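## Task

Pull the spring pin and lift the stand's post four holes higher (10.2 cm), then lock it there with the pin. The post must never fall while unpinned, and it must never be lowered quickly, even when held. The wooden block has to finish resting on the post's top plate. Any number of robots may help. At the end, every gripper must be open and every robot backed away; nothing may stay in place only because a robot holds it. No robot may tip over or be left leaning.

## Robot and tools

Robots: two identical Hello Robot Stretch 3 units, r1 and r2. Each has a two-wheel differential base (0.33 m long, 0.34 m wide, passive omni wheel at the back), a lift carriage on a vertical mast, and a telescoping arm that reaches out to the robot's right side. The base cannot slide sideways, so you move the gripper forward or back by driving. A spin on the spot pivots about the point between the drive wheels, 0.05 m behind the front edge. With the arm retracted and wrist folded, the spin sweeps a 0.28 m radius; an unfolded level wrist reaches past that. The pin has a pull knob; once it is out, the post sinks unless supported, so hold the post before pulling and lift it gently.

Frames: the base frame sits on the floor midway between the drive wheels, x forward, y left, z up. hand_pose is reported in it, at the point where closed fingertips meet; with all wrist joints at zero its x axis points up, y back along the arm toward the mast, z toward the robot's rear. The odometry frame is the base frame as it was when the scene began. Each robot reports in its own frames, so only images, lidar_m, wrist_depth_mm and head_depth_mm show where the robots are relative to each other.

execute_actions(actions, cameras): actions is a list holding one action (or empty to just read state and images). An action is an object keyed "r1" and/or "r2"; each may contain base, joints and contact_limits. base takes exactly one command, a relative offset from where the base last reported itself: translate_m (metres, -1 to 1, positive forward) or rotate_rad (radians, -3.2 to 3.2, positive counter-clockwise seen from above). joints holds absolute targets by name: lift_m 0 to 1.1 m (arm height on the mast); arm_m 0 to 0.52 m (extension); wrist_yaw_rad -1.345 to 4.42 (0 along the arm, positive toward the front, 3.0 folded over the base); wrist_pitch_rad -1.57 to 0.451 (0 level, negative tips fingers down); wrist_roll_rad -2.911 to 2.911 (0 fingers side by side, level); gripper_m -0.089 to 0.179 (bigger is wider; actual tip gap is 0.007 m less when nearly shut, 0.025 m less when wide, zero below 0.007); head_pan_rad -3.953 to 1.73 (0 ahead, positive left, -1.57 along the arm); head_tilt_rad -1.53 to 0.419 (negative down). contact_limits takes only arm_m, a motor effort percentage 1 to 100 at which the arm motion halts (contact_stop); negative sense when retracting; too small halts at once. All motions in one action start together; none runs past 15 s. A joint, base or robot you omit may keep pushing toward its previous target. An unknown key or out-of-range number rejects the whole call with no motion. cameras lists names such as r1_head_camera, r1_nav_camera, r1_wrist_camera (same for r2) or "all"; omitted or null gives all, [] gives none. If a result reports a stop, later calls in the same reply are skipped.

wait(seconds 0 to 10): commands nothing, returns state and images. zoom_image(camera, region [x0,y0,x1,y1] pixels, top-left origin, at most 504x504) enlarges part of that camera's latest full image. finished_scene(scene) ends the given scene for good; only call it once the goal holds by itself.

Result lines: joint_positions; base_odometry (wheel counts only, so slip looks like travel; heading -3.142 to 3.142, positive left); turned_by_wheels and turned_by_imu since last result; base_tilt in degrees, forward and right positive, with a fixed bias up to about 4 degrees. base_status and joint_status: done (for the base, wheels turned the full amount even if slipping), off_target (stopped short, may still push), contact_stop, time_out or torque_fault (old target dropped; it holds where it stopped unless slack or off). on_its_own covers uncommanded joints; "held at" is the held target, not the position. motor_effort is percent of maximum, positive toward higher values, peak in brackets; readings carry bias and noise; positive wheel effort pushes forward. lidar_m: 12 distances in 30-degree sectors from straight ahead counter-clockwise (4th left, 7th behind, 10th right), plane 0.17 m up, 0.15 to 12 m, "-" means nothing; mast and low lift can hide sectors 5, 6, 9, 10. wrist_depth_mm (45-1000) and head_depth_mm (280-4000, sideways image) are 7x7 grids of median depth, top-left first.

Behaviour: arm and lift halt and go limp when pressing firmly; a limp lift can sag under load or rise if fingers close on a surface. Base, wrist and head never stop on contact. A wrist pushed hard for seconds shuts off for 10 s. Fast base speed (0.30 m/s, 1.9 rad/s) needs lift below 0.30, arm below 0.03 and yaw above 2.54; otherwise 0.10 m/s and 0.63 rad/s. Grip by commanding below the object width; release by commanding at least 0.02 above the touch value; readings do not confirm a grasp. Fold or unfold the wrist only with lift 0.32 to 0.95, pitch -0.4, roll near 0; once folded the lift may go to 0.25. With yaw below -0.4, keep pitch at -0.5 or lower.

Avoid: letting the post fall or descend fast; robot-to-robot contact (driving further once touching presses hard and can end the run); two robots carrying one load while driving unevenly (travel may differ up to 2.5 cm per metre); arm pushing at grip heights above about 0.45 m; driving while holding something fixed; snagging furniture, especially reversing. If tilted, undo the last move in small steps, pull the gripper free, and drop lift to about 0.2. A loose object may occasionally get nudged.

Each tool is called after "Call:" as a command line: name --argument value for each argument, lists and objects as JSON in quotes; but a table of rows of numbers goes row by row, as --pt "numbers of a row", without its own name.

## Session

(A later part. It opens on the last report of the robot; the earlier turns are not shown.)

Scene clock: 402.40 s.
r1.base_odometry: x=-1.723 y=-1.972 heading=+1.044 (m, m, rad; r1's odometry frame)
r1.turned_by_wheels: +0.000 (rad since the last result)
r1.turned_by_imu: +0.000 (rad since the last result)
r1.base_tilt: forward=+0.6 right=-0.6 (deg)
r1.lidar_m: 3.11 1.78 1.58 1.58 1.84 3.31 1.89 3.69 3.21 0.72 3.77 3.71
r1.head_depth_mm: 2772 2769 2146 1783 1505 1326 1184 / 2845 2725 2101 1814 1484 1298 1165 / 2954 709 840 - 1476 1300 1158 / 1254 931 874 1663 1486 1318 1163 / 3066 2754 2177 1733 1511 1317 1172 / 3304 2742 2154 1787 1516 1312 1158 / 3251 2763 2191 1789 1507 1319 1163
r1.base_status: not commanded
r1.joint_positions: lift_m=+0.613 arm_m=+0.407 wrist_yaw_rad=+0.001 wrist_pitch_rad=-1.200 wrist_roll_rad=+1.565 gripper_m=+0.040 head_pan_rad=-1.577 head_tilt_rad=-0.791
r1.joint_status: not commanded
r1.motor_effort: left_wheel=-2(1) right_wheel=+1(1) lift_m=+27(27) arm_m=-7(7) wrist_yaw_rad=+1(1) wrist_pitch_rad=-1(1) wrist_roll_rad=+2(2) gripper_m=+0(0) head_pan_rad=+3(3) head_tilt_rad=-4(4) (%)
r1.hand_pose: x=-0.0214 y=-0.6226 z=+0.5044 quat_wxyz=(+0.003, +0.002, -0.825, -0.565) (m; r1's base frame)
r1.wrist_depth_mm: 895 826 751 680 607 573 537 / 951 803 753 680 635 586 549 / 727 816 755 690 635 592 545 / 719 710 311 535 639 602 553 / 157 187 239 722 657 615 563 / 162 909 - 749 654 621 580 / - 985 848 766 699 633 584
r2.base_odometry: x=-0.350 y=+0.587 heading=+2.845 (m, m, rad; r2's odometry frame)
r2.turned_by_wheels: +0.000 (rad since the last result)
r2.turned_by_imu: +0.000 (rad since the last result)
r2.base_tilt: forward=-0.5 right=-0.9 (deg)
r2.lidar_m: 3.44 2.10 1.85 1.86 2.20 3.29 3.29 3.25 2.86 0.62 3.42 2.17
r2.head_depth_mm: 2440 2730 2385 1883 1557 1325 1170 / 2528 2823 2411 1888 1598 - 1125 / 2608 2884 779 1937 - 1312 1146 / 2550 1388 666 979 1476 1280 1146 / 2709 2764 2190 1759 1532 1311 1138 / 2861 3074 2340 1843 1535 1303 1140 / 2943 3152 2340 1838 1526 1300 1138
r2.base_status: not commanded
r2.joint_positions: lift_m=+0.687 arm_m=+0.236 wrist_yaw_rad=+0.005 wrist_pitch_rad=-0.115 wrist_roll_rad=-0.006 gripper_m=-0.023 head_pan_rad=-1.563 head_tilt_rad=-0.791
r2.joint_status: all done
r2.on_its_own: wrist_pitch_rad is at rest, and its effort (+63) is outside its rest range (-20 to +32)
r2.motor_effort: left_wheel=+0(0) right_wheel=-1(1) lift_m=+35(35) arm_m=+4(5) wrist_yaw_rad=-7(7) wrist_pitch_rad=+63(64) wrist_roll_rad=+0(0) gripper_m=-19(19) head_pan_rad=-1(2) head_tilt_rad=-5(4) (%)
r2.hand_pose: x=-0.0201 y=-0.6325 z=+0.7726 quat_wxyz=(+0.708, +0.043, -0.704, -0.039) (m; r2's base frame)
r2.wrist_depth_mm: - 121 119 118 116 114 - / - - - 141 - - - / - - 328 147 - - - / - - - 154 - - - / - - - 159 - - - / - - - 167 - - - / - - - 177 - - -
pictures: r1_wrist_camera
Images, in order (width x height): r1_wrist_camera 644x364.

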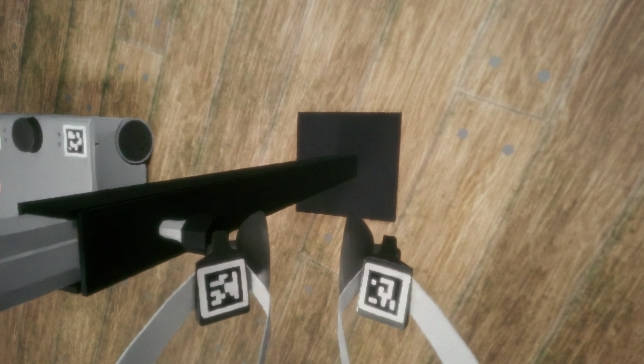

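Call:
execute_actions --actions '[{"r1":{"joints":{"lift_m":0.655,"wrist_pitch_rad":-1.33}},"r2":{"joints":{"lift_m":0.666}}}]' --cameras '[]'

Call:
execute_actions --actions '[{"r1":{"joints":{"arm_m":0.484},"contact_limits":{"arm_m":20}}}]' --cameras '["r1_wrist_camera"]'

Call:
execute_actions --actions '[{"r1":{"joints":{"lift_m":0.624}},"r2":{"joints":{"lift_m":0.676}}}]' --cameras '["r1_wrist_camera"]'

Call:
execute_actions --actions '[{"r1":{"joints":{"arm_m":0.45}}}]' --cameras '["r1_wrist_camera"]'

Scene clock: 408.00 s.
r1.base_odometry: x=-1.723 y=-1.972 heading=+1.044 (m, m, rad; r1's odometry frame)
r1.turned_by_wheels: +0.000 (rad since the last result)
r1.turned_by_imu: +0.001 (rad since the last result)
r1.base_tilt: forward=+0.3 right=-0.5 (deg)
r1.lidar_m: 3.09 1.79 1.58 1.58 1.85 3.29 1.90 3.71 3.21 0.72 3.76 3.69
r1.head_depth_mm: 2742 2766 2162 1765 1529 1326 - / 2837 2782 2179 - 1505 1315 1164 / 2963 713 768 - 1511 1319 1162 / 1265 948 865 1656 1487 1318 1160 / 3045 2798 2164 1739 1515 1317 1162 / 3231 2781 2186 1779 1520 1319 1168 / 3298 2777 2192 1777 1517 1315 1171
r1.base_status: not commanded
r1.joint_positions: lift_m=+0.655 arm_m=+0.407 wrist_yaw_rad=+0.001 wrist_pitch_rad=-1.327 wrist_roll_rad=+1.565 gripper_m=+0.040 head_pan_rad=-1.577 head_tilt_rad=-0.791
r1.joint_status: all done
r1.motor_effort: left_wheel=-1(2) right_wheel=+1(1) lift_m=+44(46) arm_m=-7(7) wrist_yaw_rad=+0(0) wrist_pitch_rad=-2(2) wrist_roll_rad=+2(2) gripper_m=+0(1) head_pan_rad=+3(3) head_tilt_rad=-5(4) (%)
r1.hand_pose: x=-0.0215 y=-0.5906 z=+0.5388 quat_wxyz=(+0.003, +0.002, -0.788, -0.616) (m; r1's base frame)
r1.wrist_depth_mm: 832 764 725 697 651 624 593 / 847 778 758 702 677 651 598 / 728 809 760 703 678 637 611 / 692 254 396 715 697 645 627 / 183 220 793 751 697 667 642 / 916 850 - 760 708 685 647 / 957 915 835 774 746 678 665
r2.base_odometry: x=-0.350 y=+0.587 heading=+2.845 (m, m, rad; r2's odometry frame)
r2.turned_by_wheels: +0.000 (rad since the last result)
r2.turned_by_imu: +0.001 (rad since the last result)
r2.base_tilt: forward=-0.5 right=-0.9 (deg)
r2.lidar_m: 3.44 2.10 1.85 1.86 2.21 3.29 3.30 3.25 2.86 0.62 3.42 2.17
r2.head_depth_mm: 2437 2707 2394 1879 1559 1326 1165 / 2522 2824 2392 1879 1602 - - / 2586 2855 2210 1938 - 1319 1151 / 2543 1434 669 1671 1512 1278 1144 / 2641 2924 2187 1756 1536 1316 1143 / 2851 3078 2344 1860 1535 1314 1146 / 2944 3118 2310 1842 1529 1304 1140
r2.base_status: not commanded
r2.joint_positions: lift_m=+0.666 arm_m=+0.236 wrist_yaw_rad=+0.005 wrist_pitch_rad=-0.049 wrist_roll_rad=-0.006 gripper_m=-0.023 head_pan_rad=-1.563 head_tilt_rad=-0.791
r2.joint_status: all done
r2.on_its_own: wrist_pitch_rad is at rest, and its effort (+38) is outside its rest range (-20 to +32); wrist_pitch_rad moved +0.065 toward your old target +0.050
r2.motor_effort: left_wheel=+0(0) right_wheel=-1(1) lift_m=+19(33) arm_m=+4(5) wrist_yaw_rad=-7(8) wrist_pitch_rad=+38(63) wrist_roll_rad=+0(0) gripper_m=-20(20) head_pan_rad=-3(4) head_tilt_rad=-5(3) (%)
r2.hand_pose: x=-0.0201 y=-0.6353 z=+0.7681 quat_wxyz=(+0.709, +0.020, -0.705, -0.016) (m; r2's base frame)
r2.wrist_depth_mm: - 128 127 127 125 123 - / - - 318 144 - - - / - - - 149 - - - / - - - 154 - - - / - - - 158 - - - / - - - 164 - - - / - - - 171 - - -
pictures: none
No camera images: the call's "cameras" was empty. Leave "cameras" out to get every camera's image.

Scene clock: 409.77 s.
r1.base_odometry: x=-1.723 y=-1.972 heading=+1.044 (m, m, rad; r1's odometry frame)
r1.turned_by_wheels: +0.000 (rad since the last result)
r1.turned_by_imu: +0.000 (rad since the last result)
r1.base_tilt: forward=+0.3 right=-0.5 (deg)
r1.lidar_m: 3.10 1.79 1.58 1.58 1.84 3.29 1.90 3.69 3.21 0.71 3.76 3.70
r1.head_depth_mm: 2788 2760 2165 1784 1536 1333 - / 2845 2785 2233 - 1490 1311 1155 / 2960 713 741 1691 1495 1315 1165 / 1269 944 872 1673 1484 1323 1159 / 3004 2768 2180 1699 1501 1320 1165 / 3249 2766 2169 1789 1503 1316 1165 / 3301 2741 2190 1791 1518 1319 1160
r1.base_status: not commanded
r1.joint_positions: lift_m=+0.655 arm_m=+0.484 wrist_yaw_rad=+0.001 wrist_pitch_rad=-1.328 wrist_roll_rad=+1.565 gripper_m=+0.040 head_pan_rad=-1.577 head_tilt_rad=-0.791
r1.joint_status: all done
r1.motor_effort: left_wheel=-2(2) right_wheel=+1(1) lift_m=+44(44) arm_m=+7(8) wrist_yaw_rad=+0(0) wrist_pitch_rad=-2(2) wrist_roll_rad=+2(2) gripper_m=+0(0) head_pan_rad=+3(3) head_tilt_rad=-5(4) (%)
r1.contact_limits: arm_m 20 (drawing in: default 32, maximum 53; extending or still: default 44, maximum 72)
r1.hand_pose: x=-0.0215 y=-0.6665 z=+0.5388 quat_wxyz=(+0.003, +0.002, -0.787, -0.617) (m; r1's base frame)
r1.wrist_depth_mm: 818 765 705 697 655 614 588 / 815 803 745 699 671 631 597 / 666 811 753 735 666 652 618 / 682 799 287 541 693 657 626 / 695 153 179 763 714 663 638 / 108 129 - 777 700 671 655 / 108 887 820 787 747 686 652
r2.base_odometry: x=-0.350 y=+0.587 heading=+2.845 (m, m, rad; r2's odometry frame)
r2.turned_by_wheels: +0.000 (rad since the last result)
r2.turned_by_imu: +0.000 (rad since the last result)
r2.base_tilt: forward=-0.4 right=-0.9 (deg)
r2.lidar_m: 3.44 2.09 1.85 1.86 2.21 3.28 3.30 3.24 2.86 0.62 3.42 2.17
r2.head_depth_mm: 2422 2734 2415 1889 1552 1326 1170 / 2490 2847 2386 1896 1601 - - / 2614 2904 2207 1930 - 1318 1151 / 2489 1439 669 1272 1506 1282 1146 / 2655 2892 2115 1753 1538 1311 1141 / 2840 3074 2333 1861 1525 1310 1139 / 2968 3169 2334 1848 1532 1302 1142
r2.base_status: not commanded
r2.joint_positions: lift_m=+0.666 arm_m=+0.236 wrist_yaw_rad=+0.005 wrist_pitch_rad=-0.049 wrist_roll_rad=-0.006 gripper_m=-0.023 head_pan_rad=-1.563 head_tilt_rad=-0.791
r2.joint_status: not commanded
r2.on_its_own: wrist_pitch_rad is at rest, and its effort (+38) is outside its rest range (-20 to +32)
r2.motor_effort: left_wheel=+0(0) right_wheel=-1(2) lift_m=+20(20) arm_m=+5(5) wrist_yaw_rad=-7(8) wrist_pitch_rad=+38(38) wrist_roll_rad=+0(0) gripper_m=-19(19) head_pan_rad=-1(3) head_tilt_rad=-4(4) (%)
r2.hand_pose: x=-0.0201 y=-0.6353 z=+0.7681 quat_wxyz=(+0.709, +0.020, -0.705, -0.016) (m; r2's base frame)
r2.wrist_depth_mm: - 129 127 126 125 123 - / - - 241 144 - - - / - - 261 149 - - - / - - - 154 - - - / - - - 159 - - - / - - - 164 - - - / - - - 170 - - -
pictures: r1_wrist_camera
Images, in order (width x height): r1_wrist_camera 644x364.

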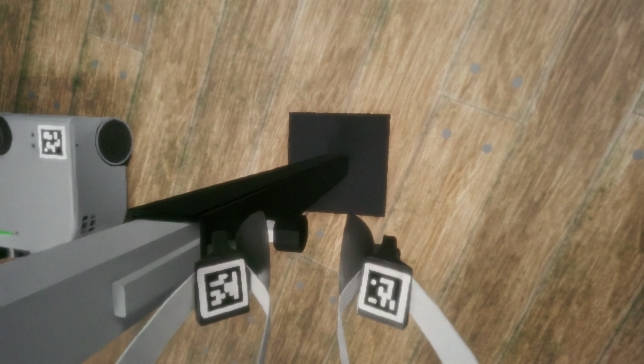

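Scene clock: 411.03 s.
r1.base_odometry: x=-1.723 y=-1.972 heading=+1.044 (m, m, rad; r1's odometry frame)
r1.turned_by_wheels: +0.000 (rad since the last result)
r1.turned_by_imu: +0.000 (rad since the last result)
r1.base_tilt: forward=+0.5 right=-0.7 (deg)
r1.lidar_m: 3.11 1.79 1.58 1.58 1.85 3.31 1.90 3.70 3.21 0.72 3.75 3.72
r1.head_depth_mm: 2749 2760 2171 1786 1519 1336 - / 2821 2746 2177 1788 1481 1309 1156 / 2943 715 742 1709 1504 1327 1162 / 1265 937 1737 1674 1487 1308 1164 / 3066 2788 2176 1730 1506 1326 1162 / 3221 2781 2151 1783 1509 1321 1161 / 3308 2781 2161 1791 1515 1310 1171
r1.base_status: not commanded
r1.joint_positions: lift_m=+0.627 arm_m=+0.484 wrist_yaw_rad=+0.001 wrist_pitch_rad=-1.326 wrist_roll_rad=+1.565 gripper_m=+0.040 head_pan_rad=-1.577 head_tilt_rad=-0.791
r1.joint_status: lift_m contact_stop (moved -0.027 of -0.031)
r1.on_its_own: lift_m is slack since a contact_stop, until your next command for it
r1.motor_effort: left_wheel=-2(3) right_wheel=+4(5) lift_m=+34(39) arm_m=+6(6) wrist_yaw_rad=+0(1) wrist_pitch_rad=-3(3) wrist_roll_rad=+2(2) gripper_m=-1(1) head_pan_rad=+3(3) head_tilt_rad=-5(4) (%)
r1.hand_pose: x=-0.0215 y=-0.6670 z=+0.5116 quat_wxyz=(+0.003, +0.002, -0.788, -0.616) (m; r1's base frame)
r1.wrist_depth_mm: 796 738 688 677 622 599 567 / 813 754 716 662 640 613 573 / 640 747 737 681 643 612 585 / 640 787 289 520 654 619 598 / 664 149 177 706 663 650 612 / 109 129 - 729 675 658 628 / 107 822 803 745 707 669 635
r2.base_odometry: x=-0.350 y=+0.587 heading=+2.845 (m, m, rad; r2's odometry frame)
r2.turned_by_wheels: +0.000 (rad since the last result)
r2.turned_by_imu: +0.000 (rad since the last result)
r2.base_tilt: forward=-0.5 right=-0.8 (deg)
r2.lidar_m: 3.43 2.09 1.86 1.86 2.21 3.28 3.29 3.26 2.86 0.62 3.43 2.17
r2.head_depth_mm: 2444 2764 2403 1888 1558 1331 1176 / 2524 2797 2361 1888 1620 - 1131 / 2607 2902 2206 1916 - 1322 1146 / 2548 1436 668 918 1501 1282 1147 / 2665 2769 2098 1751 1537 1318 1138 / 2811 3129 2351 1859 1529 1309 1138 / 2985 3163 2324 1848 1531 1307 1133
r2.base_status: not commanded
r2.joint_positions: lift_m=+0.675 arm_m=+0.236 wrist_yaw_rad=+0.005 wrist_pitch_rad=-0.081 wrist_roll_rad=-0.006 gripper_m=-0.023 head_pan_rad=-1.563 head_tilt_rad=-0.791
r2.joint_status: all done
r2.on_its_own: wrist_pitch_rad is at rest, and its effort (+50) is outside its rest range (-20 to +32)
r2.motor_effort: left_wheel=+1(1) right_wheel=-1(2) lift_m=+32(32) arm_m=+5(5) wrist_yaw_rad=-7(7) wrist_pitch_rad=+50(51) wrist_roll_rad=+0(0) gripper_m=-19(19) head_pan_rad=-1(3) head_tilt_rad=-4(3) (%)
r2.hand_pose: x=-0.0201 y=-0.6341 z=+0.7694 quat_wxyz=(+0.709, +0.031, -0.704, -0.027) (m; r2's base frame)
r2.wrist_depth_mm: - 125 124 123 121 119 - / - - 975 142 - - - / - - 250 147 - - - / - - 278 154 - - - / - - - 158 - - - / - - - 165 - - - / - - - 174 - - -
pictures: r1_wrist_camera
Images, in order (width x height): r1_wrist_camera 644x364.

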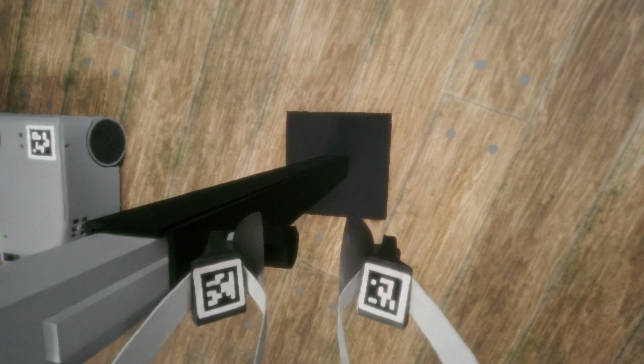

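not run: a stop came earlier in this reply.

Call:
execute_actions --actions '[{"r1":{"joints":{"arm_m":0.452,"lift_m":0.626}}}]' --cameras '["r1_wrist_camera"]'

Call:
execute_actions --actions '[{"r2":{"joints":{"lift_m":0.69}}}]' --cameras '["r1_wrist_camera"]'

Scene clock: 416.30 s.
r1.base_odometry: x=-1.723 y=-1.972 heading=+1.044 (m, m, rad; r1's odometry frame)
r1.turned_by_wheels: +0.000 (rad since the last result)
r1.turned_by_imu: +0.001 (rad since the last result)
r1.base_tilt: forward=+0.4 right=-0.7 (deg)
r1.lidar_m: 3.10 1.79 1.58 1.58 1.84 3.31 1.90 3.69 3.21 0.72 3.77 3.71
r1.head_depth_mm: 2753 2762 2165 1784 1504 1339 - / 2844 2747 2167 1822 1487 1298 1162 / 2953 714 742 - 1514 1304 1162 / 1269 939 1305 1666 1487 1306 1165 / 3025 2788 2180 1740 1510 1314 1162 / 3228 2823 2177 1784 1519 1319 1163 / 3263 2730 2162 1788 1512 1311 1165
r1.base_status: not commanded
r1.joint_positions: lift_m=+0.627 arm_m=+0.453 wrist_yaw_rad=+0.001 wrist_pitch_rad=-1.281 wrist_roll_rad=+1.565 gripper_m=+0.040 head_pan_rad=-1.577 head_tilt_rad=-0.791
r1.joint_status: lift_m contact_stop (moved +0.000 of -0.001); the others done
r1.on_its_own: lift_m is slack since a contact_stop, until your next command for it; wrist_pitch_rad is at rest, and its effort (-23) is outside its rest range (-20 to +32)
r1.motor_effort: left_wheel=-1(2) right_wheel=+1(3) lift_m=+36(35) arm_m=-9(12) wrist_yaw_rad=+0(0) wrist_pitch_rad=-23(25) wrist_roll_rad=+2(2) gripper_m=-5(6) head_pan_rad=+3(3) head_tilt_rad=-4(5) (%)
r1.hand_pose: x=-0.0215 y=-0.6473 z=+0.5131 quat_wxyz=(+0.003, +0.002, -0.802, -0.598) (m; r1's base frame)
r1.wrist_depth_mm: 840 784 713 660 624 581 557 / 858 767 735 685 622 600 567 / 686 803 754 702 655 607 571 / 681 737 290 534 659 635 581 / 161 160 201 737 691 636 590 / 126 155 786 749 660 642 592 / 943 897 824 742 725 649 626
r2.base_odometry: x=-0.350 y=+0.587 heading=+2.845 (m, m, rad; r2's odometry frame)
r2.turned_by_wheels: +0.000 (rad since the last result)
r2.turned_by_imu: +0.000 (rad since the last result)
r2.base_tilt: forward=-0.5 right=-0.9 (deg)
r2.lidar_m: 3.46 2.10 1.85 1.86 2.20 3.29 3.30 3.25 2.86 0.62 3.43 2.17
r2.head_depth_mm: 2438 2746 2384 1894 1561 1324 1178 / 2519 2828 2387 1891 1610 - 1134 / 2607 2894 2231 1942 - 1316 1144 / 2534 1437 668 941 1497 1277 1145 / 2695 2765 2172 1740 1543 1320 1143 / 2877 3098 2324 1876 1530 1306 1141 / 2968 3160 2315 1847 1535 1299 1135
r2.base_status: not commanded
r2.joint_positions: lift_m=+0.675 arm_m=+0.236 wrist_yaw_rad=+0.005 wrist_pitch_rad=-0.081 wrist_roll_rad=-0.006 gripper_m=-0.023 head_pan_rad=-1.563 head_tilt_rad=-0.791
r2.joint_status: not commanded
r2.on_its_own: wrist_pitch_rad is at rest, and its effort (+50) is outside its rest range (-20 to +32)
r2.motor_effort: left_wheel=+0(0) right_wheel=-1(1) lift_m=+32(32) arm_m=+4(5) wrist_yaw_rad=-7(7) wrist_pitch_rad=+50(50) wrist_roll_rad=+0(0) gripper_m=-19(19) head_pan_rad=-3(2) head_tilt_rad=-3(4) (%)
r2.hand_pose: x=-0.0201 y=-0.6341 z=+0.7694 quat_wxyz=(+0.709, +0.031, -0.704, -0.027) (m; r2's base frame)
r2.wrist_depth_mm: - 125 123 122 121 119 - / - - - 142 - - - / - - 280 147 - - - / - - - 154 - - - / - - - 159 - - - / - - - 165 - - - / - - - 173 - - -
pictures: r1_wrist_camera
Images, in order (width x height): r1_wrist_camera 644x364.

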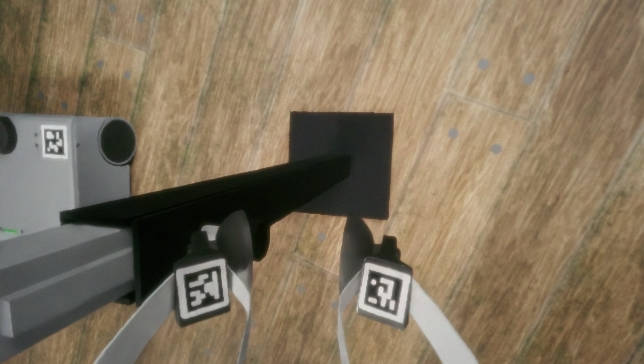

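not run: a stop came earlier in this reply.

Call:
execute_actions --actions '[{"r1":{"joints":{"wrist_pitch_rad":-1.39,"lift_m":0.627}}}]' --cameras '["r1_wrist_camera"]'

Call:
execute_actions --actions '[{"r2":{"joints":{"lift_m":0.69}}}]' --cameras '["r1_wrist_camera"]'

Scene clock: 419.20 s.
r1.base_odometry: x=-1.723 y=-1.972 heading=+1.044 (m, m, rad; r1's odometry frame)
r1.turned_by_wheels: +0.000 (rad since the last result)
r1.turned_by_imu: +0.000 (rad since the last result)
r1.base_tilt: forward=+0.5 right=-0.6 (deg)
r1.lidar_m: 3.08 1.79 1.58 1.58 1.85 3.29 1.90 3.71 3.22 0.72 3.78 3.70
r1.head_depth_mm: 2764 2782 2143 1776 1510 1344 - / 2888 2736 2159 1811 1487 1300 1156 / 2969 714 743 - 1516 1319 1164 / 1259 942 1305 1660 1484 1311 1171 / 3044 2768 2186 1731 1510 1317 1162 / 3174 2767 2175 1790 1514 1320 1165 / 3252 2794 2199 1779 1510 1314 1169
r1.base_status: not commanded
r1.joint_positions: lift_m=+0.627 arm_m=+0.453 wrist_yaw_rad=+0.001 wrist_pitch_rad=-1.312 wrist_roll_rad=+1.565 gripper_m=+0.040 head_pan_rad=-1.577 head_tilt_rad=-0.791
r1.joint_status: wrist_pitch_rad off_target (ended at -1.312, target -1.390); the others done
r1.on_its_own: wrist_pitch_rad is at rest, and its effort (-37) is outside its rest range (-20 to +32)
r1.motor_effort: left_wheel=-1(1) right_wheel=+1(1) lift_m=+37(38) arm_m=-9(9) wrist_yaw_rad=-1(1) wrist_pitch_rad=-37(37) wrist_roll_rad=+2(2) gripper_m=-10(9) head_pan_rad=+3(3) head_tilt_rad=-5(5) (%)
r1.hand_pose: x=-0.0215 y=-0.6394 z=+0.5117 quat_wxyz=(+0.003, +0.002, -0.792, -0.610) (m; r1's base frame)
r1.wrist_depth_mm: 795 748 713 658 632 596 560 / 829 793 717 683 642 594 582 / 653 787 742 676 639 627 573 / 674 749 295 654 672 634 596 / 155 162 284 747 673 639 590 / 133 156 768 724 668 648 622 / 920 828 837 755 698 672 633
r2.base_odometry: x=-0.350 y=+0.587 heading=+2.845 (m, m, rad; r2's odometry frame)
r2.turned_by_wheels: +0.000 (rad since the last result)
r2.turned_by_imu: +0.000 (rad since the last result)
r2.base_tilt: forward=-0.5 right=-0.8 (deg)
r2.lidar_m: 3.45 2.10 1.86 1.86 2.21 3.28 3.29 3.27 2.86 0.62 3.43 2.17
r2.head_depth_mm: 2437 2737 2400 1883 1544 1334 1175 / 2531 2803 2388 1876 1615 - 1131 / 2615 2861 2211 1923 - 1321 1146 / 2535 1445 668 1288 1502 1285 1148 / 2653 2793 2189 1758 1530 1308 1141 / 2845 3082 2327 1853 1535 1312 1143 / 2933 3151 2345 1846 1532 1306 1137
r2.base_status: not commanded
r2.joint_positions: lift_m=+0.675 arm_m=+0.236 wrist_yaw_rad=+0.005 wrist_pitch_rad=-0.081 wrist_roll_rad=-0.006 gripper_m=-0.023 head_pan_rad=-1.563 head_tilt_rad=-0.791
r2.joint_status: not commanded
r2.on_its_own: wrist_pitch_rad is at rest, and its effort (+50) is outside its rest range (-20 to +32)
r2.motor_effort: left_wheel=+0(0) right_wheel=-1(1) lift_m=+32(32) arm_m=+5(5) wrist_yaw_rad=-7(7) wrist_pitch_rad=+50(50) wrist_roll_rad=+0(0) gripper_m=-19(19) head_pan_rad=-4(2) head_tilt_rad=-5(4) (%)
r2.hand_pose: x=-0.0201 y=-0.6341 z=+0.7694 quat_wxyz=(+0.709, +0.031, -0.704, -0.027) (m; r2's base frame)
r2.wrist_depth_mm: - 126 124 122 121 119 - / - - - 142 - - - / - - 280 148 - - - / - - - 153 - - - / - - - 159 - - - / - - - 165 - - - / - - - 175 - - -
pictures: r1_wrist_camera
Images, in order (width x height): r1_wrist_camera 644x364.

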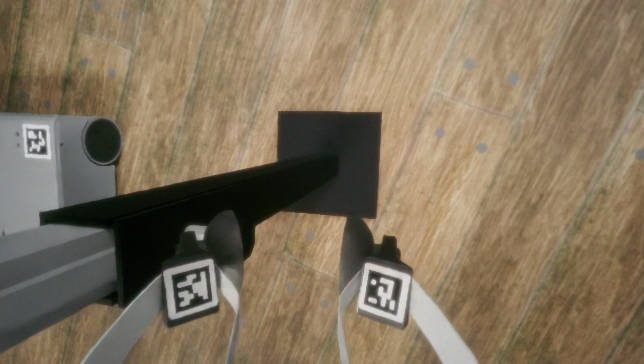

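Scene clock: 420.00 s.
r1.base_odometry: x=-1.723 y=-1.972 heading=+1.044 (m, m, rad; r1's odometry frame)
r1.turned_by_wheels: +0.000 (rad since the last result)
r1.turned_by_imu: +0.000 (rad since the last result)
r1.base_tilt: forward=+0.5 right=-0.6 (deg)
r1.lidar_m: 3.07 1.79 1.58 1.58 1.85 3.32 1.90 3.69 3.22 0.72 3.75 3.70
r1.head_depth_mm: 2759 2769 2182 1791 1495 1345 - / 2806 2761 2164 1828 1489 1304 1162 / 2871 709 739 - 1505 1308 1165 / 1260 929 1293 1651 1476 1321 1165 / 3045 2779 2197 1727 1512 1319 1168 / 3236 2779 2187 1784 1516 1320 1161 / 3258 2755 2178 1780 1517 1318 1159
r1.base_status: not commanded
r1.joint_positions: lift_m=+0.627 arm_m=+0.453 wrist_yaw_rad=+0.001 wrist_pitch_rad=-1.312 wrist_roll_rad=+1.565 gripper_m=+0.040 head_pan_rad=-1.577 head_tilt_rad=-0.791
r1.joint_status: not commanded
r1.on_its_own: wrist_pitch_rad is at rest, and its effort (-37) is outside its rest range (-20 to +32)
r1.motor_effort: left_wheel=-1(1) right_wheel=+0(0) lift_m=+37(36) arm_m=-9(9) wrist_yaw_rad=+0(0) wrist_pitch_rad=-37(37) wrist_roll_rad=+2(2) gripper_m=-10(9) head_pan_rad=+3(3) head_tilt_rad=-4(4) (%)
r1.hand_pose: x=-0.0215 y=-0.6394 z=+0.5117 quat_wxyz=(+0.003, +0.002, -0.792, -0.610) (m; r1's base frame)
r1.wrist_depth_mm: 799 744 727 668 621 608 566 / 831 760 719 681 635 587 582 / 646 772 748 696 646 612 576 / 668 775 293 653 662 626 579 / 156 162 285 726 668 648 598 / 134 156 772 749 669 633 612 / 938 856 800 750 714 677 625
r2.base_odometry: x=-0.350 y=+0.587 heading=+2.845 (m, m, rad; r2's odometry frame)
r2.turned_by_wheels: +0.000 (rad since the last result)
r2.turned_by_imu: +0.000 (rad since the last result)
r2.base_tilt: forward=-0.5 right=-0.8 (deg)
r2.lidar_m: 3.45 2.10 1.85 1.86 2.21 3.28 3.30 3.26 2.86 0.62 3.42 2.17
r2.head_depth_mm: 2455 2713 2388 1884 1566 1329 1174 / 2514 2813 2386 1870 1593 - 1131 / 2596 2869 779 1941 - 1315 1142 / 2536 1441 666 941 1493 1283 1146 / 2667 2751 2162 1748 1544 1316 1144 / 2848 3085 2351 1842 1537 1310 1140 / 2946 3144 2320 1843 1531 1308 1139
r2.base_status: not commanded
r2.joint_positions: lift_m=+0.689 arm_m=+0.236 wrist_yaw_rad=+0.005 wrist_pitch_rad=-0.121 wrist_roll_rad=-0.006 gripper_m=-0.023 head_pan_rad=-1.563 head_tilt_rad=-0.791
r2.joint_status: all done
r2.on_its_own: wrist_pitch_rad is at rest, and its effort (+66) is outside its rest range (-20 to +32)
r2.motor_effort: left_wheel=+0(0) right_wheel=-1(1) lift_m=+35(35) arm_m=+3(5) wrist_yaw_rad=-7(7) wrist_pitch_rad=+66(67) wrist_roll_rad=+0(0) gripper_m=-20(20) head_pan_rad=-1(2) head_tilt_rad=-5(4) (%)
r2.hand_pose: x=-0.0201 y=-0.6321 z=+0.7729 quat_wxyz=(+0.708, +0.045, -0.703, -0.041) (m; r2's base frame)
r2.wrist_depth_mm: - 120 118 116 114 112 - / - - - 140 - - - / - - 280 146 - - - / - - - 153 - - - / - - - 160 - - - / - - - 167 - - - / - - - 177 - - -
pictures: r1_wrist_camera
Images, in order (width x height): r1_wrist_camera 644x364.

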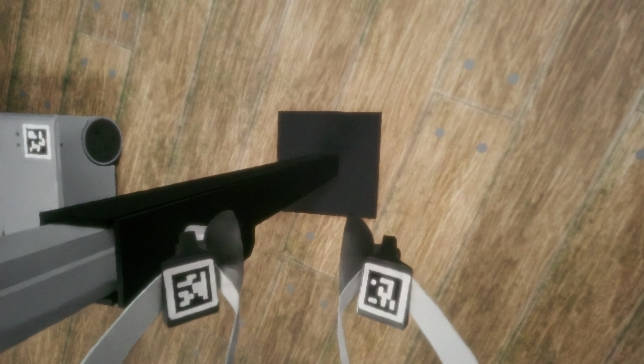

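Stable hold. Sweep the post down through the free zone, then up.

Call:
execute_actions --actions '[{"r2":{"joints":{"lift_m":0.662}},"r1":{"joints":{"wrist_pitch_rad":-1.42}}}]' --cameras '["r1_wrist_camera"]'

Call:
execute_actions --actions '[{"r2":{"joints":{"lift_m":0.692}}}]' --cameras '["r1_wrist_camera"]'

Scene clock: 423.07 s.
r1.base_odometry: x=-1.723 y=-1.972 heading=+1.044 (m, m, rad; r1's odometry frame)
r1.turned_by_wheels: +0.000 (rad since the last result)
r1.turned_by_imu: +0.000 (rad since the last result)
r1.base_tilt: forward=+0.4 right=-0.6 (deg)
r1.lidar_m: 3.09 1.78 1.58 1.58 1.85 3.28 1.90 3.69 3.21 0.72 3.76 3.72
r1.head_depth_mm: 2787 2757 2189 1783 1502 1335 - / 2834 2765 2153 1829 1493 1301 1164 / 2978 718 739 - 1529 1312 1162 / 1269 947 866 1654 1487 1310 1156 / 2958 2763 2166 1733 1507 1320 1167 / 3254 2762 2159 1787 1517 1311 1163 / 3271 2781 2195 1776 1505 1325 1170
r1.base_status: not commanded
r1.joint_positions: lift_m=+0.627 arm_m=+0.453 wrist_yaw_rad=+0.001 wrist_pitch_rad=-1.328 wrist_roll_rad=+1.565 gripper_m=+0.040 head_pan_rad=-1.577 head_tilt_rad=-0.791
r1.joint_status: wrist_pitch_rad off_target (ended at -1.328, target -1.420)
r1.on_its_own: wrist_pitch_rad is at rest, and its effort (-43) is outside its rest range (-20 to +32)
r1.motor_effort: left_wheel=-1(1) right_wheel=+1(0) lift_m=+36(36) arm_m=-9(9) wrist_yaw_rad=-2(0) wrist_pitch_rad=-43(44) wrist_roll_rad=+2(2) gripper_m=-11(11) head_pan_rad=+3(3) head_tilt_rad=-5(4) (%)
r1.hand_pose: x=-0.0215 y=-0.6353 z=+0.5111 quat_wxyz=(+0.003, +0.002, -0.787, -0.617) (m; r1's base frame)
r1.wrist_depth_mm: 793 721 712 660 630 603 555 / 823 752 711 681 640 585 586 / 668 777 728 692 640 618 580 / 658 777 309 676 663 633 603 / 149 165 297 716 673 652 621 / 136 158 762 722 681 654 613 / 917 852 808 747 719 665 615
r2.base_odometry: x=-0.350 y=+0.587 heading=+2.845 (m, m, rad; r2's odometry frame)
r2.turned_by_wheels: +0.000 (rad since the last result)
r2.turned_by_imu: +0.000 (rad since the last result)
r2.base_tilt: forward=-0.5 right=-0.9 (deg)
r2.lidar_m: 3.45 2.10 1.86 1.86 2.20 3.29 3.28 3.28 2.86 0.62 3.42 2.17
r2.head_depth_mm: 2448 2740 2397 1896 1551 1323 1168 / 2523 2837 2400 1875 1601 - - / 2597 2880 2199 1940 - 1317 1145 / 2529 1445 668 1288 1510 1283 1147 / 2667 2761 2180 1748 1539 1315 1141 / 2863 3070 2353 1873 1538 1307 1140 / 2963 3106 2342 1845 1526 1304 1135
r2.base_status: not commanded
r2.joint_positions: lift_m=+0.662 arm_m=+0.236 wrist_yaw_rad=+0.005 wrist_pitch_rad=-0.035 wrist_roll_rad=-0.006 gripper_m=-0.023 head_pan_rad=-1.563 head_tilt_rad=-0.791
r2.joint_status: all done
r2.on_its_own: wrist_pitch_rad is at rest, and its effort (+33) is outside its rest range (-20 to +32); wrist_pitch_rad moved +0.087 toward your old target +0.050
r2.motor_effort: left_wheel=+1(0) right_wheel=-1(2) lift_m=+18(30) arm_m=+6(6) wrist_yaw_rad=-7(7) wrist_pitch_rad=+33(66) wrist_roll_rad=+0(0) gripper_m=-19(19) head_pan_rad=-2(1) head_tilt_rad=-6(4) (%)
r2.hand_pose: x=-0.0201 y=-0.6358 z=+0.7679 quat_wxyz=(+0.709, +0.015, -0.705, -0.011) (m; r2's base frame)
r2.wrist_depth_mm: - 129 128 127 125 124 - / - - - 145 - - - / - - 280 149 - - - / - - - 155 - - - / - - - 159 - - - / - - - 164 - - - / - - - 170 - - -
pictures: r1_wrist_camera
Images, in order (width x height): r1_wrist_camera 644x364.

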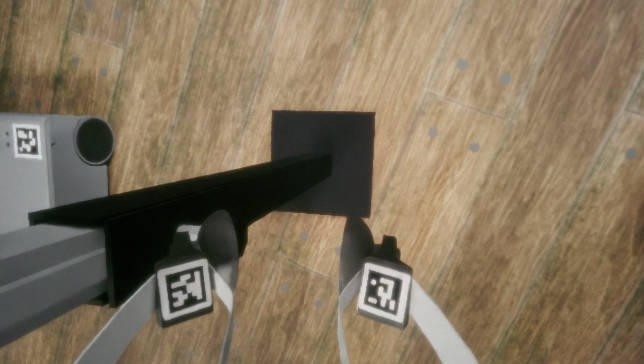

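Scene clock: 424.13 s.
r1.base_odometry: x=-1.723 y=-1.972 heading=+1.044 (m, m, rad; r1's odometry frame)
r1.turned_by_wheels: +0.000 (rad since the last result)
r1.turned_by_imu: +0.000 (rad since the last result)
r1.base_tilt: forward=+0.5 right=-0.6 (deg)
r1.lidar_m: 3.08 1.79 1.58 1.58 1.85 3.31 1.90 3.70 3.22 0.71 3.76 3.70
r1.head_depth_mm: 2792 2743 2177 1771 1508 1337 - / 2843 2787 2204 1819 1492 1298 1161 / 2952 710 737 - 1512 1314 1165 / 1251 931 1295 1667 1482 1306 1163 / 3034 2769 2172 1733 1526 1314 1157 / 3190 2747 2131 1776 1514 1325 1158 / 3317 2767 2179 1782 1500 1320 1162
r1.base_status: not commanded
r1.joint_positions: lift_m=+0.627 arm_m=+0.453 wrist_yaw_rad=+0.001 wrist_pitch_rad=-1.328 wrist_roll_rad=+1.565 gripper_m=+0.040 head_pan_rad=-1.577 head_tilt_rad=-0.791
r1.joint_status: not commanded
r1.on_its_own: wrist_pitch_rad is at rest, and its effort (-43) is outside its rest range (-20 to +32)
r1.motor_effort: left_wheel=-1(1) right_wheel=+1(0) lift_m=+36(35) arm_m=-9(9) wrist_yaw_rad=+1(0) wrist_pitch_rad=-43(43) wrist_roll_rad=+2(2) gripper_m=-11(10) head_pan_rad=+3(3) head_tilt_rad=-4(4) (%)
r1.hand_pose: x=-0.0215 y=-0.6353 z=+0.5111 quat_wxyz=(+0.003, +0.002, -0.787, -0.617) (m; r1's base frame)
r1.wrist_depth_mm: 790 745 710 684 631 592 563 / 808 761 712 665 635 611 575 / 657 783 731 679 651 619 588 / 672 768 310 684 673 632 605 / 149 165 296 723 657 656 614 / 136 159 772 731 670 646 639 / 901 832 810 760 715 674 628
r2.base_odometry: x=-0.350 y=+0.587 heading=+2.845 (m, m, rad; r2's odometry frame)
r2.turned_by_wheels: +0.000 (rad since the last result)
r2.turned_by_imu: +0.000 (rad since the last result)
r2.base_tilt: forward=-0.5 right=-0.8 (deg)
r2.lidar_m: 3.43 2.09 1.85 1.86 2.21 3.28 3.30 3.25 2.87 0.62 3.42 2.17
r2.head_depth_mm: 2443 2719 2405 1898 1548 1324 1172 / 2503 2812 2397 1889 - - 1130 / 2609 2898 779 1926 - 1319 1151 / 2541 1439 667 940 1466 1279 1147 / 2688 2750 2182 1759 1539 1320 1137 / 2857 3103 2338 1848 1533 1304 1140 / 2963 3129 2327 1841 1529 1305 1131
r2.base_status: not commanded
r2.joint_positions: lift_m=+0.691 arm_m=+0.236 wrist_yaw_rad=+0.005 wrist_pitch_rad=-0.127 wrist_roll_rad=-0.006 gripper_m=-0.023 head_pan_rad=-1.563 head_tilt_rad=-0.791
r2.joint_status: all done
r2.on_its_own: wrist_pitch_rad is at rest, and its effort (+68) is outside its rest range (-20 to +32)
r2.motor_effort: left_wheel=+0(0) right_wheel=-2(1) lift_m=+35(36) arm_m=+3(6) wrist_yaw_rad=-8(7) wrist_pitch_rad=+68(69) wrist_roll_rad=+0(0) gripper_m=-19(19) head_pan_rad=-2(1) head_tilt_rad=-5(4) (%)
r2.hand_pose: x=-0.0201 y=-0.6318 z=+0.7734 quat_wxyz=(+0.708, +0.047, -0.703, -0.043) (m; r2's base frame)
r2.wrist_depth_mm: - 116 115 113 110 108 - / - - - 140 - - - / - - 279 146 - - - / - - - 153 - - - / - - - 160 - - - / - - - 168 - - - / - - - 178 - - -
pictures: r1_wrist_camera
Images, in order (width x height): r1_wrist_camera 644x364.

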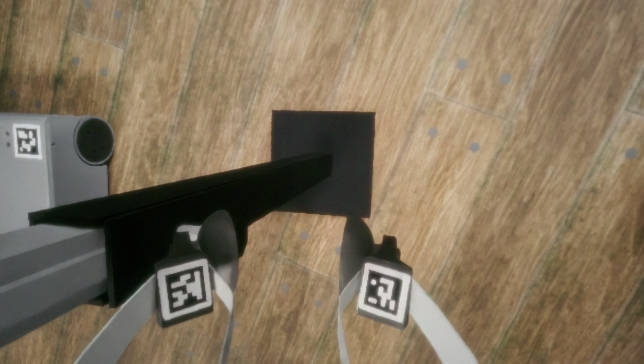

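Call:
execute_actions --actions '[{"r2":{"joints":{"lift_m":0.672}},"r1":{"joints":{"gripper_m":0.015}}}]' --cameras '["r1_wrist_camera"]'

Call:
execute_actions --actions '[{"r2":{"joints":{"lift_m":0.69}}}]' --cameras '["r1_wrist_camera"]'

Scene clock: 427.73 s.
r1.base_odometry: x=-1.723 y=-1.972 heading=+1.044 (m, m, rad; r1's odometry frame)
r1.turned_by_wheels: +0.000 (rad since the last result)
r1.turned_by_imu: +0.001 (rad since the last result)
r1.base_tilt: forward=+0.5 right=-0.6 (deg)
r1.lidar_m: 3.09 1.79 1.58 1.58 1.84 3.32 1.90 3.70 3.21 0.72 3.76 3.71
r1.head_depth_mm: 2766 2778 2161 1783 1510 1338 - / 2846 2755 2183 1831 1497 1303 1162 / 2954 716 743 - 1511 1319 1166 / 1261 950 1305 1659 1480 1321 1162 / 3060 2771 2170 1730 1511 1320 1161 / 3229 2769 2155 1796 1520 1314 1158 / 3319 2771 2152 1786 1518 1330 1161
r1.base_status: not commanded
r1.joint_positions: lift_m=+0.627 arm_m=+0.453 wrist_yaw_rad=+0.001 wrist_pitch_rad=-1.307 wrist_roll_rad=+1.565 gripper_m=+0.015 head_pan_rad=-1.577 head_tilt_rad=-0.791
r1.joint_status: all done
r1.on_its_own: wrist_pitch_rad is at rest, and its effort (-53) is outside its rest range (-20 to +32)
r1.motor_effort: left_wheel=-1(1) right_wheel=+1(1) lift_m=+32(35) arm_m=-8(9) wrist_yaw_rad=-1(1) wrist_pitch_rad=-53(53) wrist_roll_rad=+2(2) gripper_m=-14(91) head_pan_rad=+3(3) head_tilt_rad=-4(4) (%)
r1.hand_pose: x=-0.0215 y=-0.6407 z=+0.5121 quat_wxyz=(+0.003, +0.002, -0.794, -0.608) (m; r1's base frame)
r1.wrist_depth_mm: 839 762 705 676 624 576 559 / 841 767 731 678 632 601 567 / 669 772 734 688 654 628 595 / 679 759 288 607 662 622 590 / 160 161 224 753 687 635 601 / 132 160 770 749 691 642 616 / 922 892 801 761 721 663 625
r2.base_odometry: x=-0.350 y=+0.587 heading=+2.845 (m, m, rad; r2's odometry frame)
r2.turned_by_wheels: +0.000 (rad since the last result)
r2.turned_by_imu: +0.000 (rad since the last result)
r2.base_tilt: forward=-0.5 right=-0.9 (deg)
r2.lidar_m: 3.44 2.09 1.85 1.86 2.21 3.28 3.31 3.26 2.86 0.62 3.45 2.17
r2.head_depth_mm: 2418 2753 2393 1882 1553 1323 1177 / 2507 2814 2381 1885 1629 - 1130 / 2617 2829 2214 1945 - 1318 1145 / 2549 1438 669 1649 1505 1273 1147 / 2659 2762 2193 1746 1532 1312 1145 / 2854 3088 2345 1851 1529 1311 1136 / 2975 3182 2349 1847 1532 1301 1144
r2.base_status: not commanded
r2.joint_positions: lift_m=+0.672 arm_m=+0.236 wrist_yaw_rad=+0.005 wrist_pitch_rad=-0.069 wrist_roll_rad=-0.006 gripper_m=-0.023 head_pan_rad=-1.563 head_tilt_rad=-0.791
r2.joint_status: all done
r2.on_its_own: wrist_pitch_rad is at rest, and its effort (+46) is outside its rest range (-20 to +32); wrist_pitch_rad moved +0.058 toward your old target +0.050
r2.motor_effort: left_wheel=+0(0) right_wheel=-1(1) lift_m=+21(33) arm_m=+4(4) wrist_yaw_rad=-7(7) wrist_pitch_rad=+46(68) wrist_roll_rad=+0(0) gripper_m=-19(20) head_pan_rad=-3(3) head_tilt_rad=-5(4) (%)
r2.hand_pose: x=-0.0201 y=-0.6346 z=+0.7691 quat_wxyz=(+0.709, +0.027, -0.704, -0.023) (m; r2's base frame)
r2.wrist_depth_mm: - 124 123 122 120 120 - / - - - 143 - - - / - - 281 148 - - - / - - - 154 - - - / - - - 159 - - - / - - - 165 - - - / - - - 172 - - -
pictures: r1_wrist_camera
Images, in order (width x height): r1_wrist_camera 644x364.

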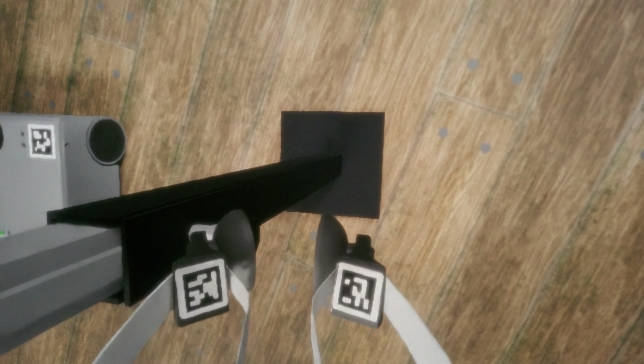

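Scene clock: 428.63 s.
r1.base_odometry: x=-1.723 y=-1.972 heading=+1.044 (m, m, rad; r1's odometry frame)
r1.turned_by_wheels: +0.000 (rad since the last result)
r1.turned_by_imu: +0.000 (rad since the last result)
r1.base_tilt: forward=+0.5 right=-0.6 (deg)
r1.lidar_m: 3.06 1.79 1.58 1.57 1.85 3.30 1.90 3.73 3.21 0.72 3.78 3.72
r1.head_depth_mm: 2771 2760 2166 1792 1514 1332 - / 2888 2756 2161 1829 1494 1310 1167 / 2894 709 735 - 1518 1311 1165 / 1257 933 1298 1654 1489 1313 1160 / 3010 2758 2157 1730 1513 1315 1163 / 3171 2751 2181 1794 1526 1322 1154 / 3306 2762 2212 1783 1517 1324 1170
r1.base_status: not commanded
r1.joint_positions: lift_m=+0.627 arm_m=+0.453 wrist_yaw_rad=+0.001 wrist_pitch_rad=-1.307 wrist_roll_rad=+1.565 gripper_m=+0.015 head_pan_rad=-1.577 head_tilt_rad=-0.791
r1.joint_status: not commanded
r1.on_its_own: wrist_pitch_rad is at rest, and its effort (-53) is outside its rest range (-20 to +32)
r1.motor_effort: left_wheel=-1(1) right_wheel=+1(0) lift_m=+32(32) arm_m=-9(9) wrist_yaw_rad=-1(0) wrist_pitch_rad=-53(53) wrist_roll_rad=+2(2) gripper_m=-14(13) head_pan_rad=+3(3) head_tilt_rad=-4(5) (%)
r1.hand_pose: x=-0.0215 y=-0.6407 z=+0.5121 quat_wxyz=(+0.003, +0.002, -0.794, -0.608) (m; r1's base frame)
r1.wrist_depth_mm: 822 773 714 673 613 598 566 / 830 789 719 682 638 621 580 / 685 800 750 699 652 629 586 / 685 766 291 625 682 624 592 / 159 162 226 727 677 635 608 / 131 160 775 760 690 658 633 / 940 891 794 755 702 649 626
r2.base_odometry: x=-0.350 y=+0.587 heading=+2.845 (m, m, rad; r2's odometry frame)
r2.turned_by_wheels: +0.000 (rad since the last result)
r2.turned_by_imu: +0.000 (rad since the last result)
r2.base_tilt: forward=-0.4 right=-0.8 (deg)
r2.lidar_m: 3.45 2.10 1.85 1.86 2.21 3.29 3.30 3.26 2.86 0.62 3.42 2.18
r2.head_depth_mm: 2424 2743 2386 1899 1558 1330 1166 / 2522 2816 2375 1884 1581 - 1123 / 2575 2879 778 1924 - 1319 1150 / 2529 1436 668 938 1483 1283 1140 / 2689 2762 2179 1752 1532 1308 1145 / 2851 3101 2358 1859 1541 1307 1133 / 2949 3144 2341 1847 1519 1307 1138
r2.base_status: not commanded
r2.joint_positions: lift_m=+0.689 arm_m=+0.236 wrist_yaw_rad=+0.005 wrist_pitch_rad=-0.120 wrist_roll_rad=-0.006 gripper_m=-0.023 head_pan_rad=-1.563 head_tilt_rad=-0.791
r2.joint_status: all done
r2.on_its_own: wrist_pitch_rad is at rest, and its effort (+66) is outside its rest range (-20 to +32)
r2.motor_effort: left_wheel=+1(0) right_wheel=+0(1) lift_m=+35(35) arm_m=+4(4) wrist_yaw_rad=-7(7) wrist_pitch_rad=+66(66) wrist_roll_rad=+0(0) gripper_m=-19(19) head_pan_rad=-2(2) head_tilt_rad=-3(4) (%)
r2.hand_pose: x=-0.0201 y=-0.6321 z=+0.7732 quat_wxyz=(+0.708, +0.045, -0.703, -0.041) (m; r2's base frame)
r2.wrist_depth_mm: - 117 116 114 112 110 - / - - - 140 - - - / - - 281 146 - - - / - - - 154 - - - / - - - 160 - - - / - - - 168 - - - / - - - 179 - - -
pictures: r1_wrist_camera
Images, in order (width x height): r1_wrist_camera 644x364.

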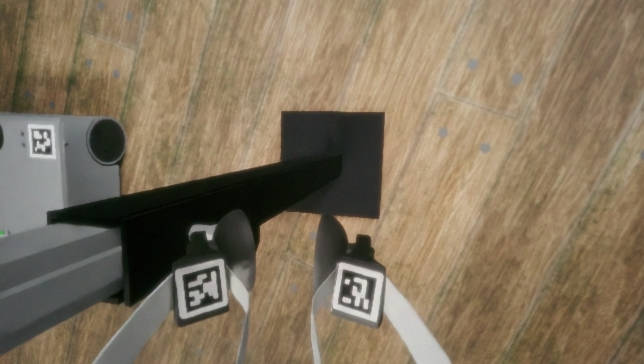

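Call:
execute_actions --actions '[{"r2":{"joints":{"lift_m":0.672}},"r1":{"joints":{"arm_m":0.443}}}]' --cameras '["r1_wrist_camera"]'

Call:
execute_actions --actions '[{"r2":{"joints":{"lift_m":0.69}}}]' --cameras '["r1_wrist_camera"]'

Scene clock: 432.80 s.
r1.base_odometry: x=-1.723 y=-1.972 heading=+1.044 (m, m, rad; r1's odometry frame)
r1.turned_by_wheels: +0.000 (rad since the last result)
r1.turned_by_imu: +0.001 (rad since the last result)
r1.base_tilt: forward=+0.4 right=-0.7 (deg)
r1.lidar_m: 3.09 1.79 1.58 1.58 1.84 3.32 1.90 3.71 3.21 0.72 3.77 3.71
r1.head_depth_mm: 2736 2746 2157 1787 1508 1342 - / 2853 2781 2185 1821 1499 1296 1157 / 2959 714 763 - 1514 1315 1157 / 1255 945 1307 1665 1484 1314 1161 / 3090 2749 2215 1714 1519 1315 1161 / 3233 2817 2170 1785 1518 1316 1164 / 3257 2787 2167 1788 1504 1319 1163
r1.base_status: not commanded
r1.joint_positions: lift_m=+0.627 arm_m=+0.443 wrist_yaw_rad=+0.001 wrist_pitch_rad=-1.415 wrist_roll_rad=+1.565 gripper_m=+0.015 head_pan_rad=-1.577 head_tilt_rad=-0.791
r1.joint_status: all done
r1.on_its_own: wrist_pitch_rad moved -0.108 to your old target -1.420
r1.motor_effort: left_wheel=-1(1) right_wheel=+0(2) lift_m=+33(34) arm_m=-7(9) wrist_yaw_rad=+0(0) wrist_pitch_rad=-3(53) wrist_roll_rad=+2(2) gripper_m=-1(14) head_pan_rad=+3(3) head_tilt_rad=-5(5) (%)
r1.hand_pose: x=-0.0215 y=-0.6040 z=+0.5089 quat_wxyz=(+0.003, +0.002, -0.760, -0.650) (m; r1's base frame)
r1.wrist_depth_mm: 708 682 669 640 636 607 611 / 732 716 672 663 635 624 599 / 733 747 681 674 664 629 625 / 691 258 411 687 669 650 646 / 163 188 736 693 680 667 653 / 166 774 746 - 693 675 657 / 823 803 770 748 718 701 670
r2.base_odometry: x=-0.350 y=+0.587 heading=+2.845 (m, m, rad; r2's odometry frame)
r2.turned_by_wheels: +0.000 (rad since the last result)
r2.turned_by_imu: +0.000 (rad since the last result)
r2.base_tilt: forward=-0.5 right=-0.9 (deg)
r2.lidar_m: 3.45 2.09 1.85 1.86 2.20 3.28 3.30 3.26 2.86 0.62 3.42 2.18
r2.head_depth_mm: 2439 2742 2420 1886 1559 1326 1177 / 2533 2808 2387 1890 1620 - 1128 / 2613 2879 2202 1921 - 1318 1150 / 2539 1437 667 1642 1503 1278 1148 / 2646 2761 2181 1757 1545 1308 1142 / 2876 3082 2358 1857 1535 1310 1141 / 2957 3130 2304 1835 1530 1305 1136
r2.base_status: not commanded
r2.joint_positions: lift_m=+0.672 arm_m=+0.236 wrist_yaw_rad=+0.005 wrist_pitch_rad=-0.069 wrist_roll_rad=-0.006 gripper_m=-0.023 head_pan_rad=-1.563 head_tilt_rad=-0.791
r2.joint_status: all done
r2.on_its_own: wrist_pitch_rad is at rest, and its effort (+46) is outside its rest range (-20 to +32); wrist_pitch_rad moved +0.052 toward your old target +0.050
r2.motor_effort: left_wheel=+0(1) right_wheel=-2(1) lift_m=+21(29) arm_m=+4(4) wrist_yaw_rad=-6(7) wrist_pitch_rad=+46(66) wrist_roll_rad=+0(0) gripper_m=-19(19) head_pan_rad=-3(2) head_tilt_rad=-4(4) (%)
r2.hand_pose: x=-0.0201 y=-0.6346 z=+0.7691 quat_wxyz=(+0.709, +0.027, -0.704, -0.023) (m; r2's base frame)
r2.wrist_depth_mm: - 125 124 122 121 119 - / - - - 143 - - - / - - 288 148 - - - / - - - 155 - - - / - - - 159 - - - / - - - 164 - - - / - - - 173 - - -
pictures: r1_wrist_camera
Images, in order (width x height): r1_wrist_camera 644x364.

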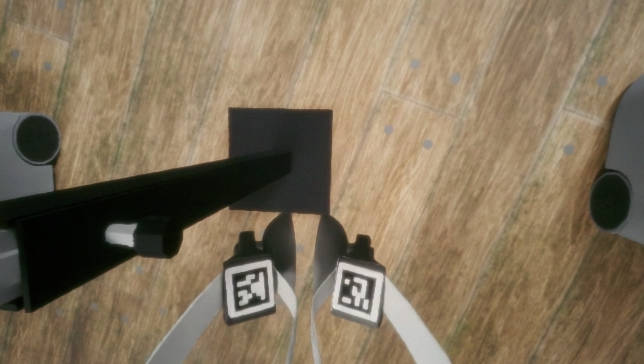

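Scene clock: 433.70 s.
r1.base_odometry: x=-1.723 y=-1.972 heading=+1.044 (m, m, rad; r1's odometry frame)
r1.turned_by_wheels: +0.000 (rad since the last result)
r1.turned_by_imu: +0.000 (rad since the last result)
r1.base_tilt: forward=+0.5 right=-0.6 (deg)
r1.lidar_m: 3.08 1.79 1.58 1.58 1.85 3.28 1.90 3.70 3.21 0.71 3.76 3.70
r1.head_depth_mm: 2767 2795 2160 1782 1523 1348 - / 2856 2762 2170 1833 1487 1300 1166 / 2936 707 764 - 1506 1314 1161 / 1269 931 1296 1665 1480 1308 1154 / 3028 2762 2181 1718 1515 1308 1154 / 3203 2779 2169 1799 1513 1321 1163 / 3318 2777 2180 1786 1508 1321 1160
r1.base_status: not commanded
r1.joint_positions: lift_m=+0.627 arm_m=+0.443 wrist_yaw_rad=+0.001 wrist_pitch_rad=-1.415 wrist_roll_rad=+1.565 gripper_m=+0.015 head_pan_rad=-1.577 head_tilt_rad=-0.791
r1.joint_status: not commanded
r1.motor_effort: left_wheel=-1(1) right_wheel=+0(0) lift_m=+34(34) arm_m=-7(6) wrist_yaw_rad=+0(1) wrist_pitch_rad=-3(3) wrist_roll_rad=+2(2) gripper_m=+1(0) head_pan_rad=+3(3) head_tilt_rad=-4(4) (%)
r1.hand_pose: x=-0.0215 y=-0.6040 z=+0.5089 quat_wxyz=(+0.003, +0.002, -0.760, -0.650) (m; r1's base frame)
r1.wrist_depth_mm: 711 697 672 636 647 613 585 / 726 699 683 661 645 638 600 / 745 727 692 674 656 633 616 / 685 262 412 679 663 655 634 / 163 187 740 687 678 658 648 / 167 780 764 - 702 687 659 / 825 792 744 768 715 680 657
r2.base_odometry: x=-0.350 y=+0.587 heading=+2.845 (m, m, rad; r2's odometry frame)
r2.turned_by_wheels: +0.000 (rad since the last result)
r2.turned_by_imu: +0.000 (rad since the last result)
r2.base_tilt: forward=-0.5 right=-0.8 (deg)
r2.lidar_m: 3.44 2.10 1.86 1.86 2.21 3.28 3.29 3.24 2.86 0.62 3.41 2.17
r2.head_depth_mm: 2425 2758 2407 1892 1564 1327 1168 / 2509 2833 2387 1879 1591 - 1131 / 2575 2900 778 1927 - 1321 1152 / 2537 1442 668 959 1489 1277 1142 / 2679 2786 2179 1745 1539 1313 1136 / 2882 3086 2341 1844 1542 1313 1139 / 2944 3140 2308 1849 1522 1310 1135
r2.base_status: not commanded
r2.joint_positions: lift_m=+0.689 arm_m=+0.236 wrist_yaw_rad=+0.005 wrist_pitch_rad=-0.120 wrist_roll_rad=-0.006 gripper_m=-0.023 head_pan_rad=-1.563 head_tilt_rad=-0.791
r2.joint_status: all done
r2.on_its_own: wrist_pitch_rad is at rest, and its effort (+66) is outside its rest range (-20 to +32)
r2.motor_effort: left_wheel=+0(2) right_wheel=-1(1) lift_m=+35(36) arm_m=+4(4) wrist_yaw_rad=-7(7) wrist_pitch_rad=+66(66) wrist_roll_rad=+0(0) gripper_m=-19(19) head_pan_rad=-1(3) head_tilt_rad=-4(4) (%)
r2.hand_pose: x=-0.0201 y=-0.6321 z=+0.7732 quat_wxyz=(+0.708, +0.045, -0.703, -0.041) (m; r2's base frame)
r2.wrist_depth_mm: - 117 116 114 112 110 - / - - - 141 - - - / - - 289 146 - - - / - - - 154 - - - / - - - 160 - - - / - - - 168 - - - / - - - 178 - - -
pictures: r1_wrist_camera
Images, in order (width x height): r1_wrist_camera 644x364.

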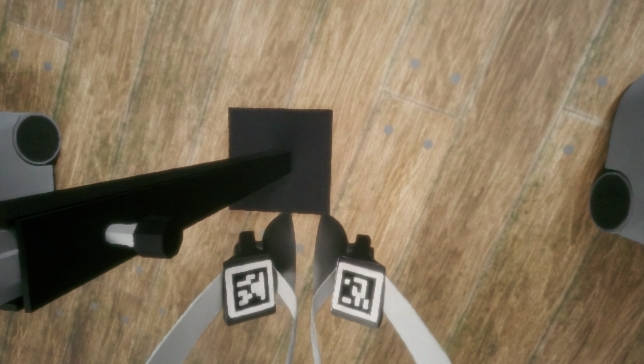

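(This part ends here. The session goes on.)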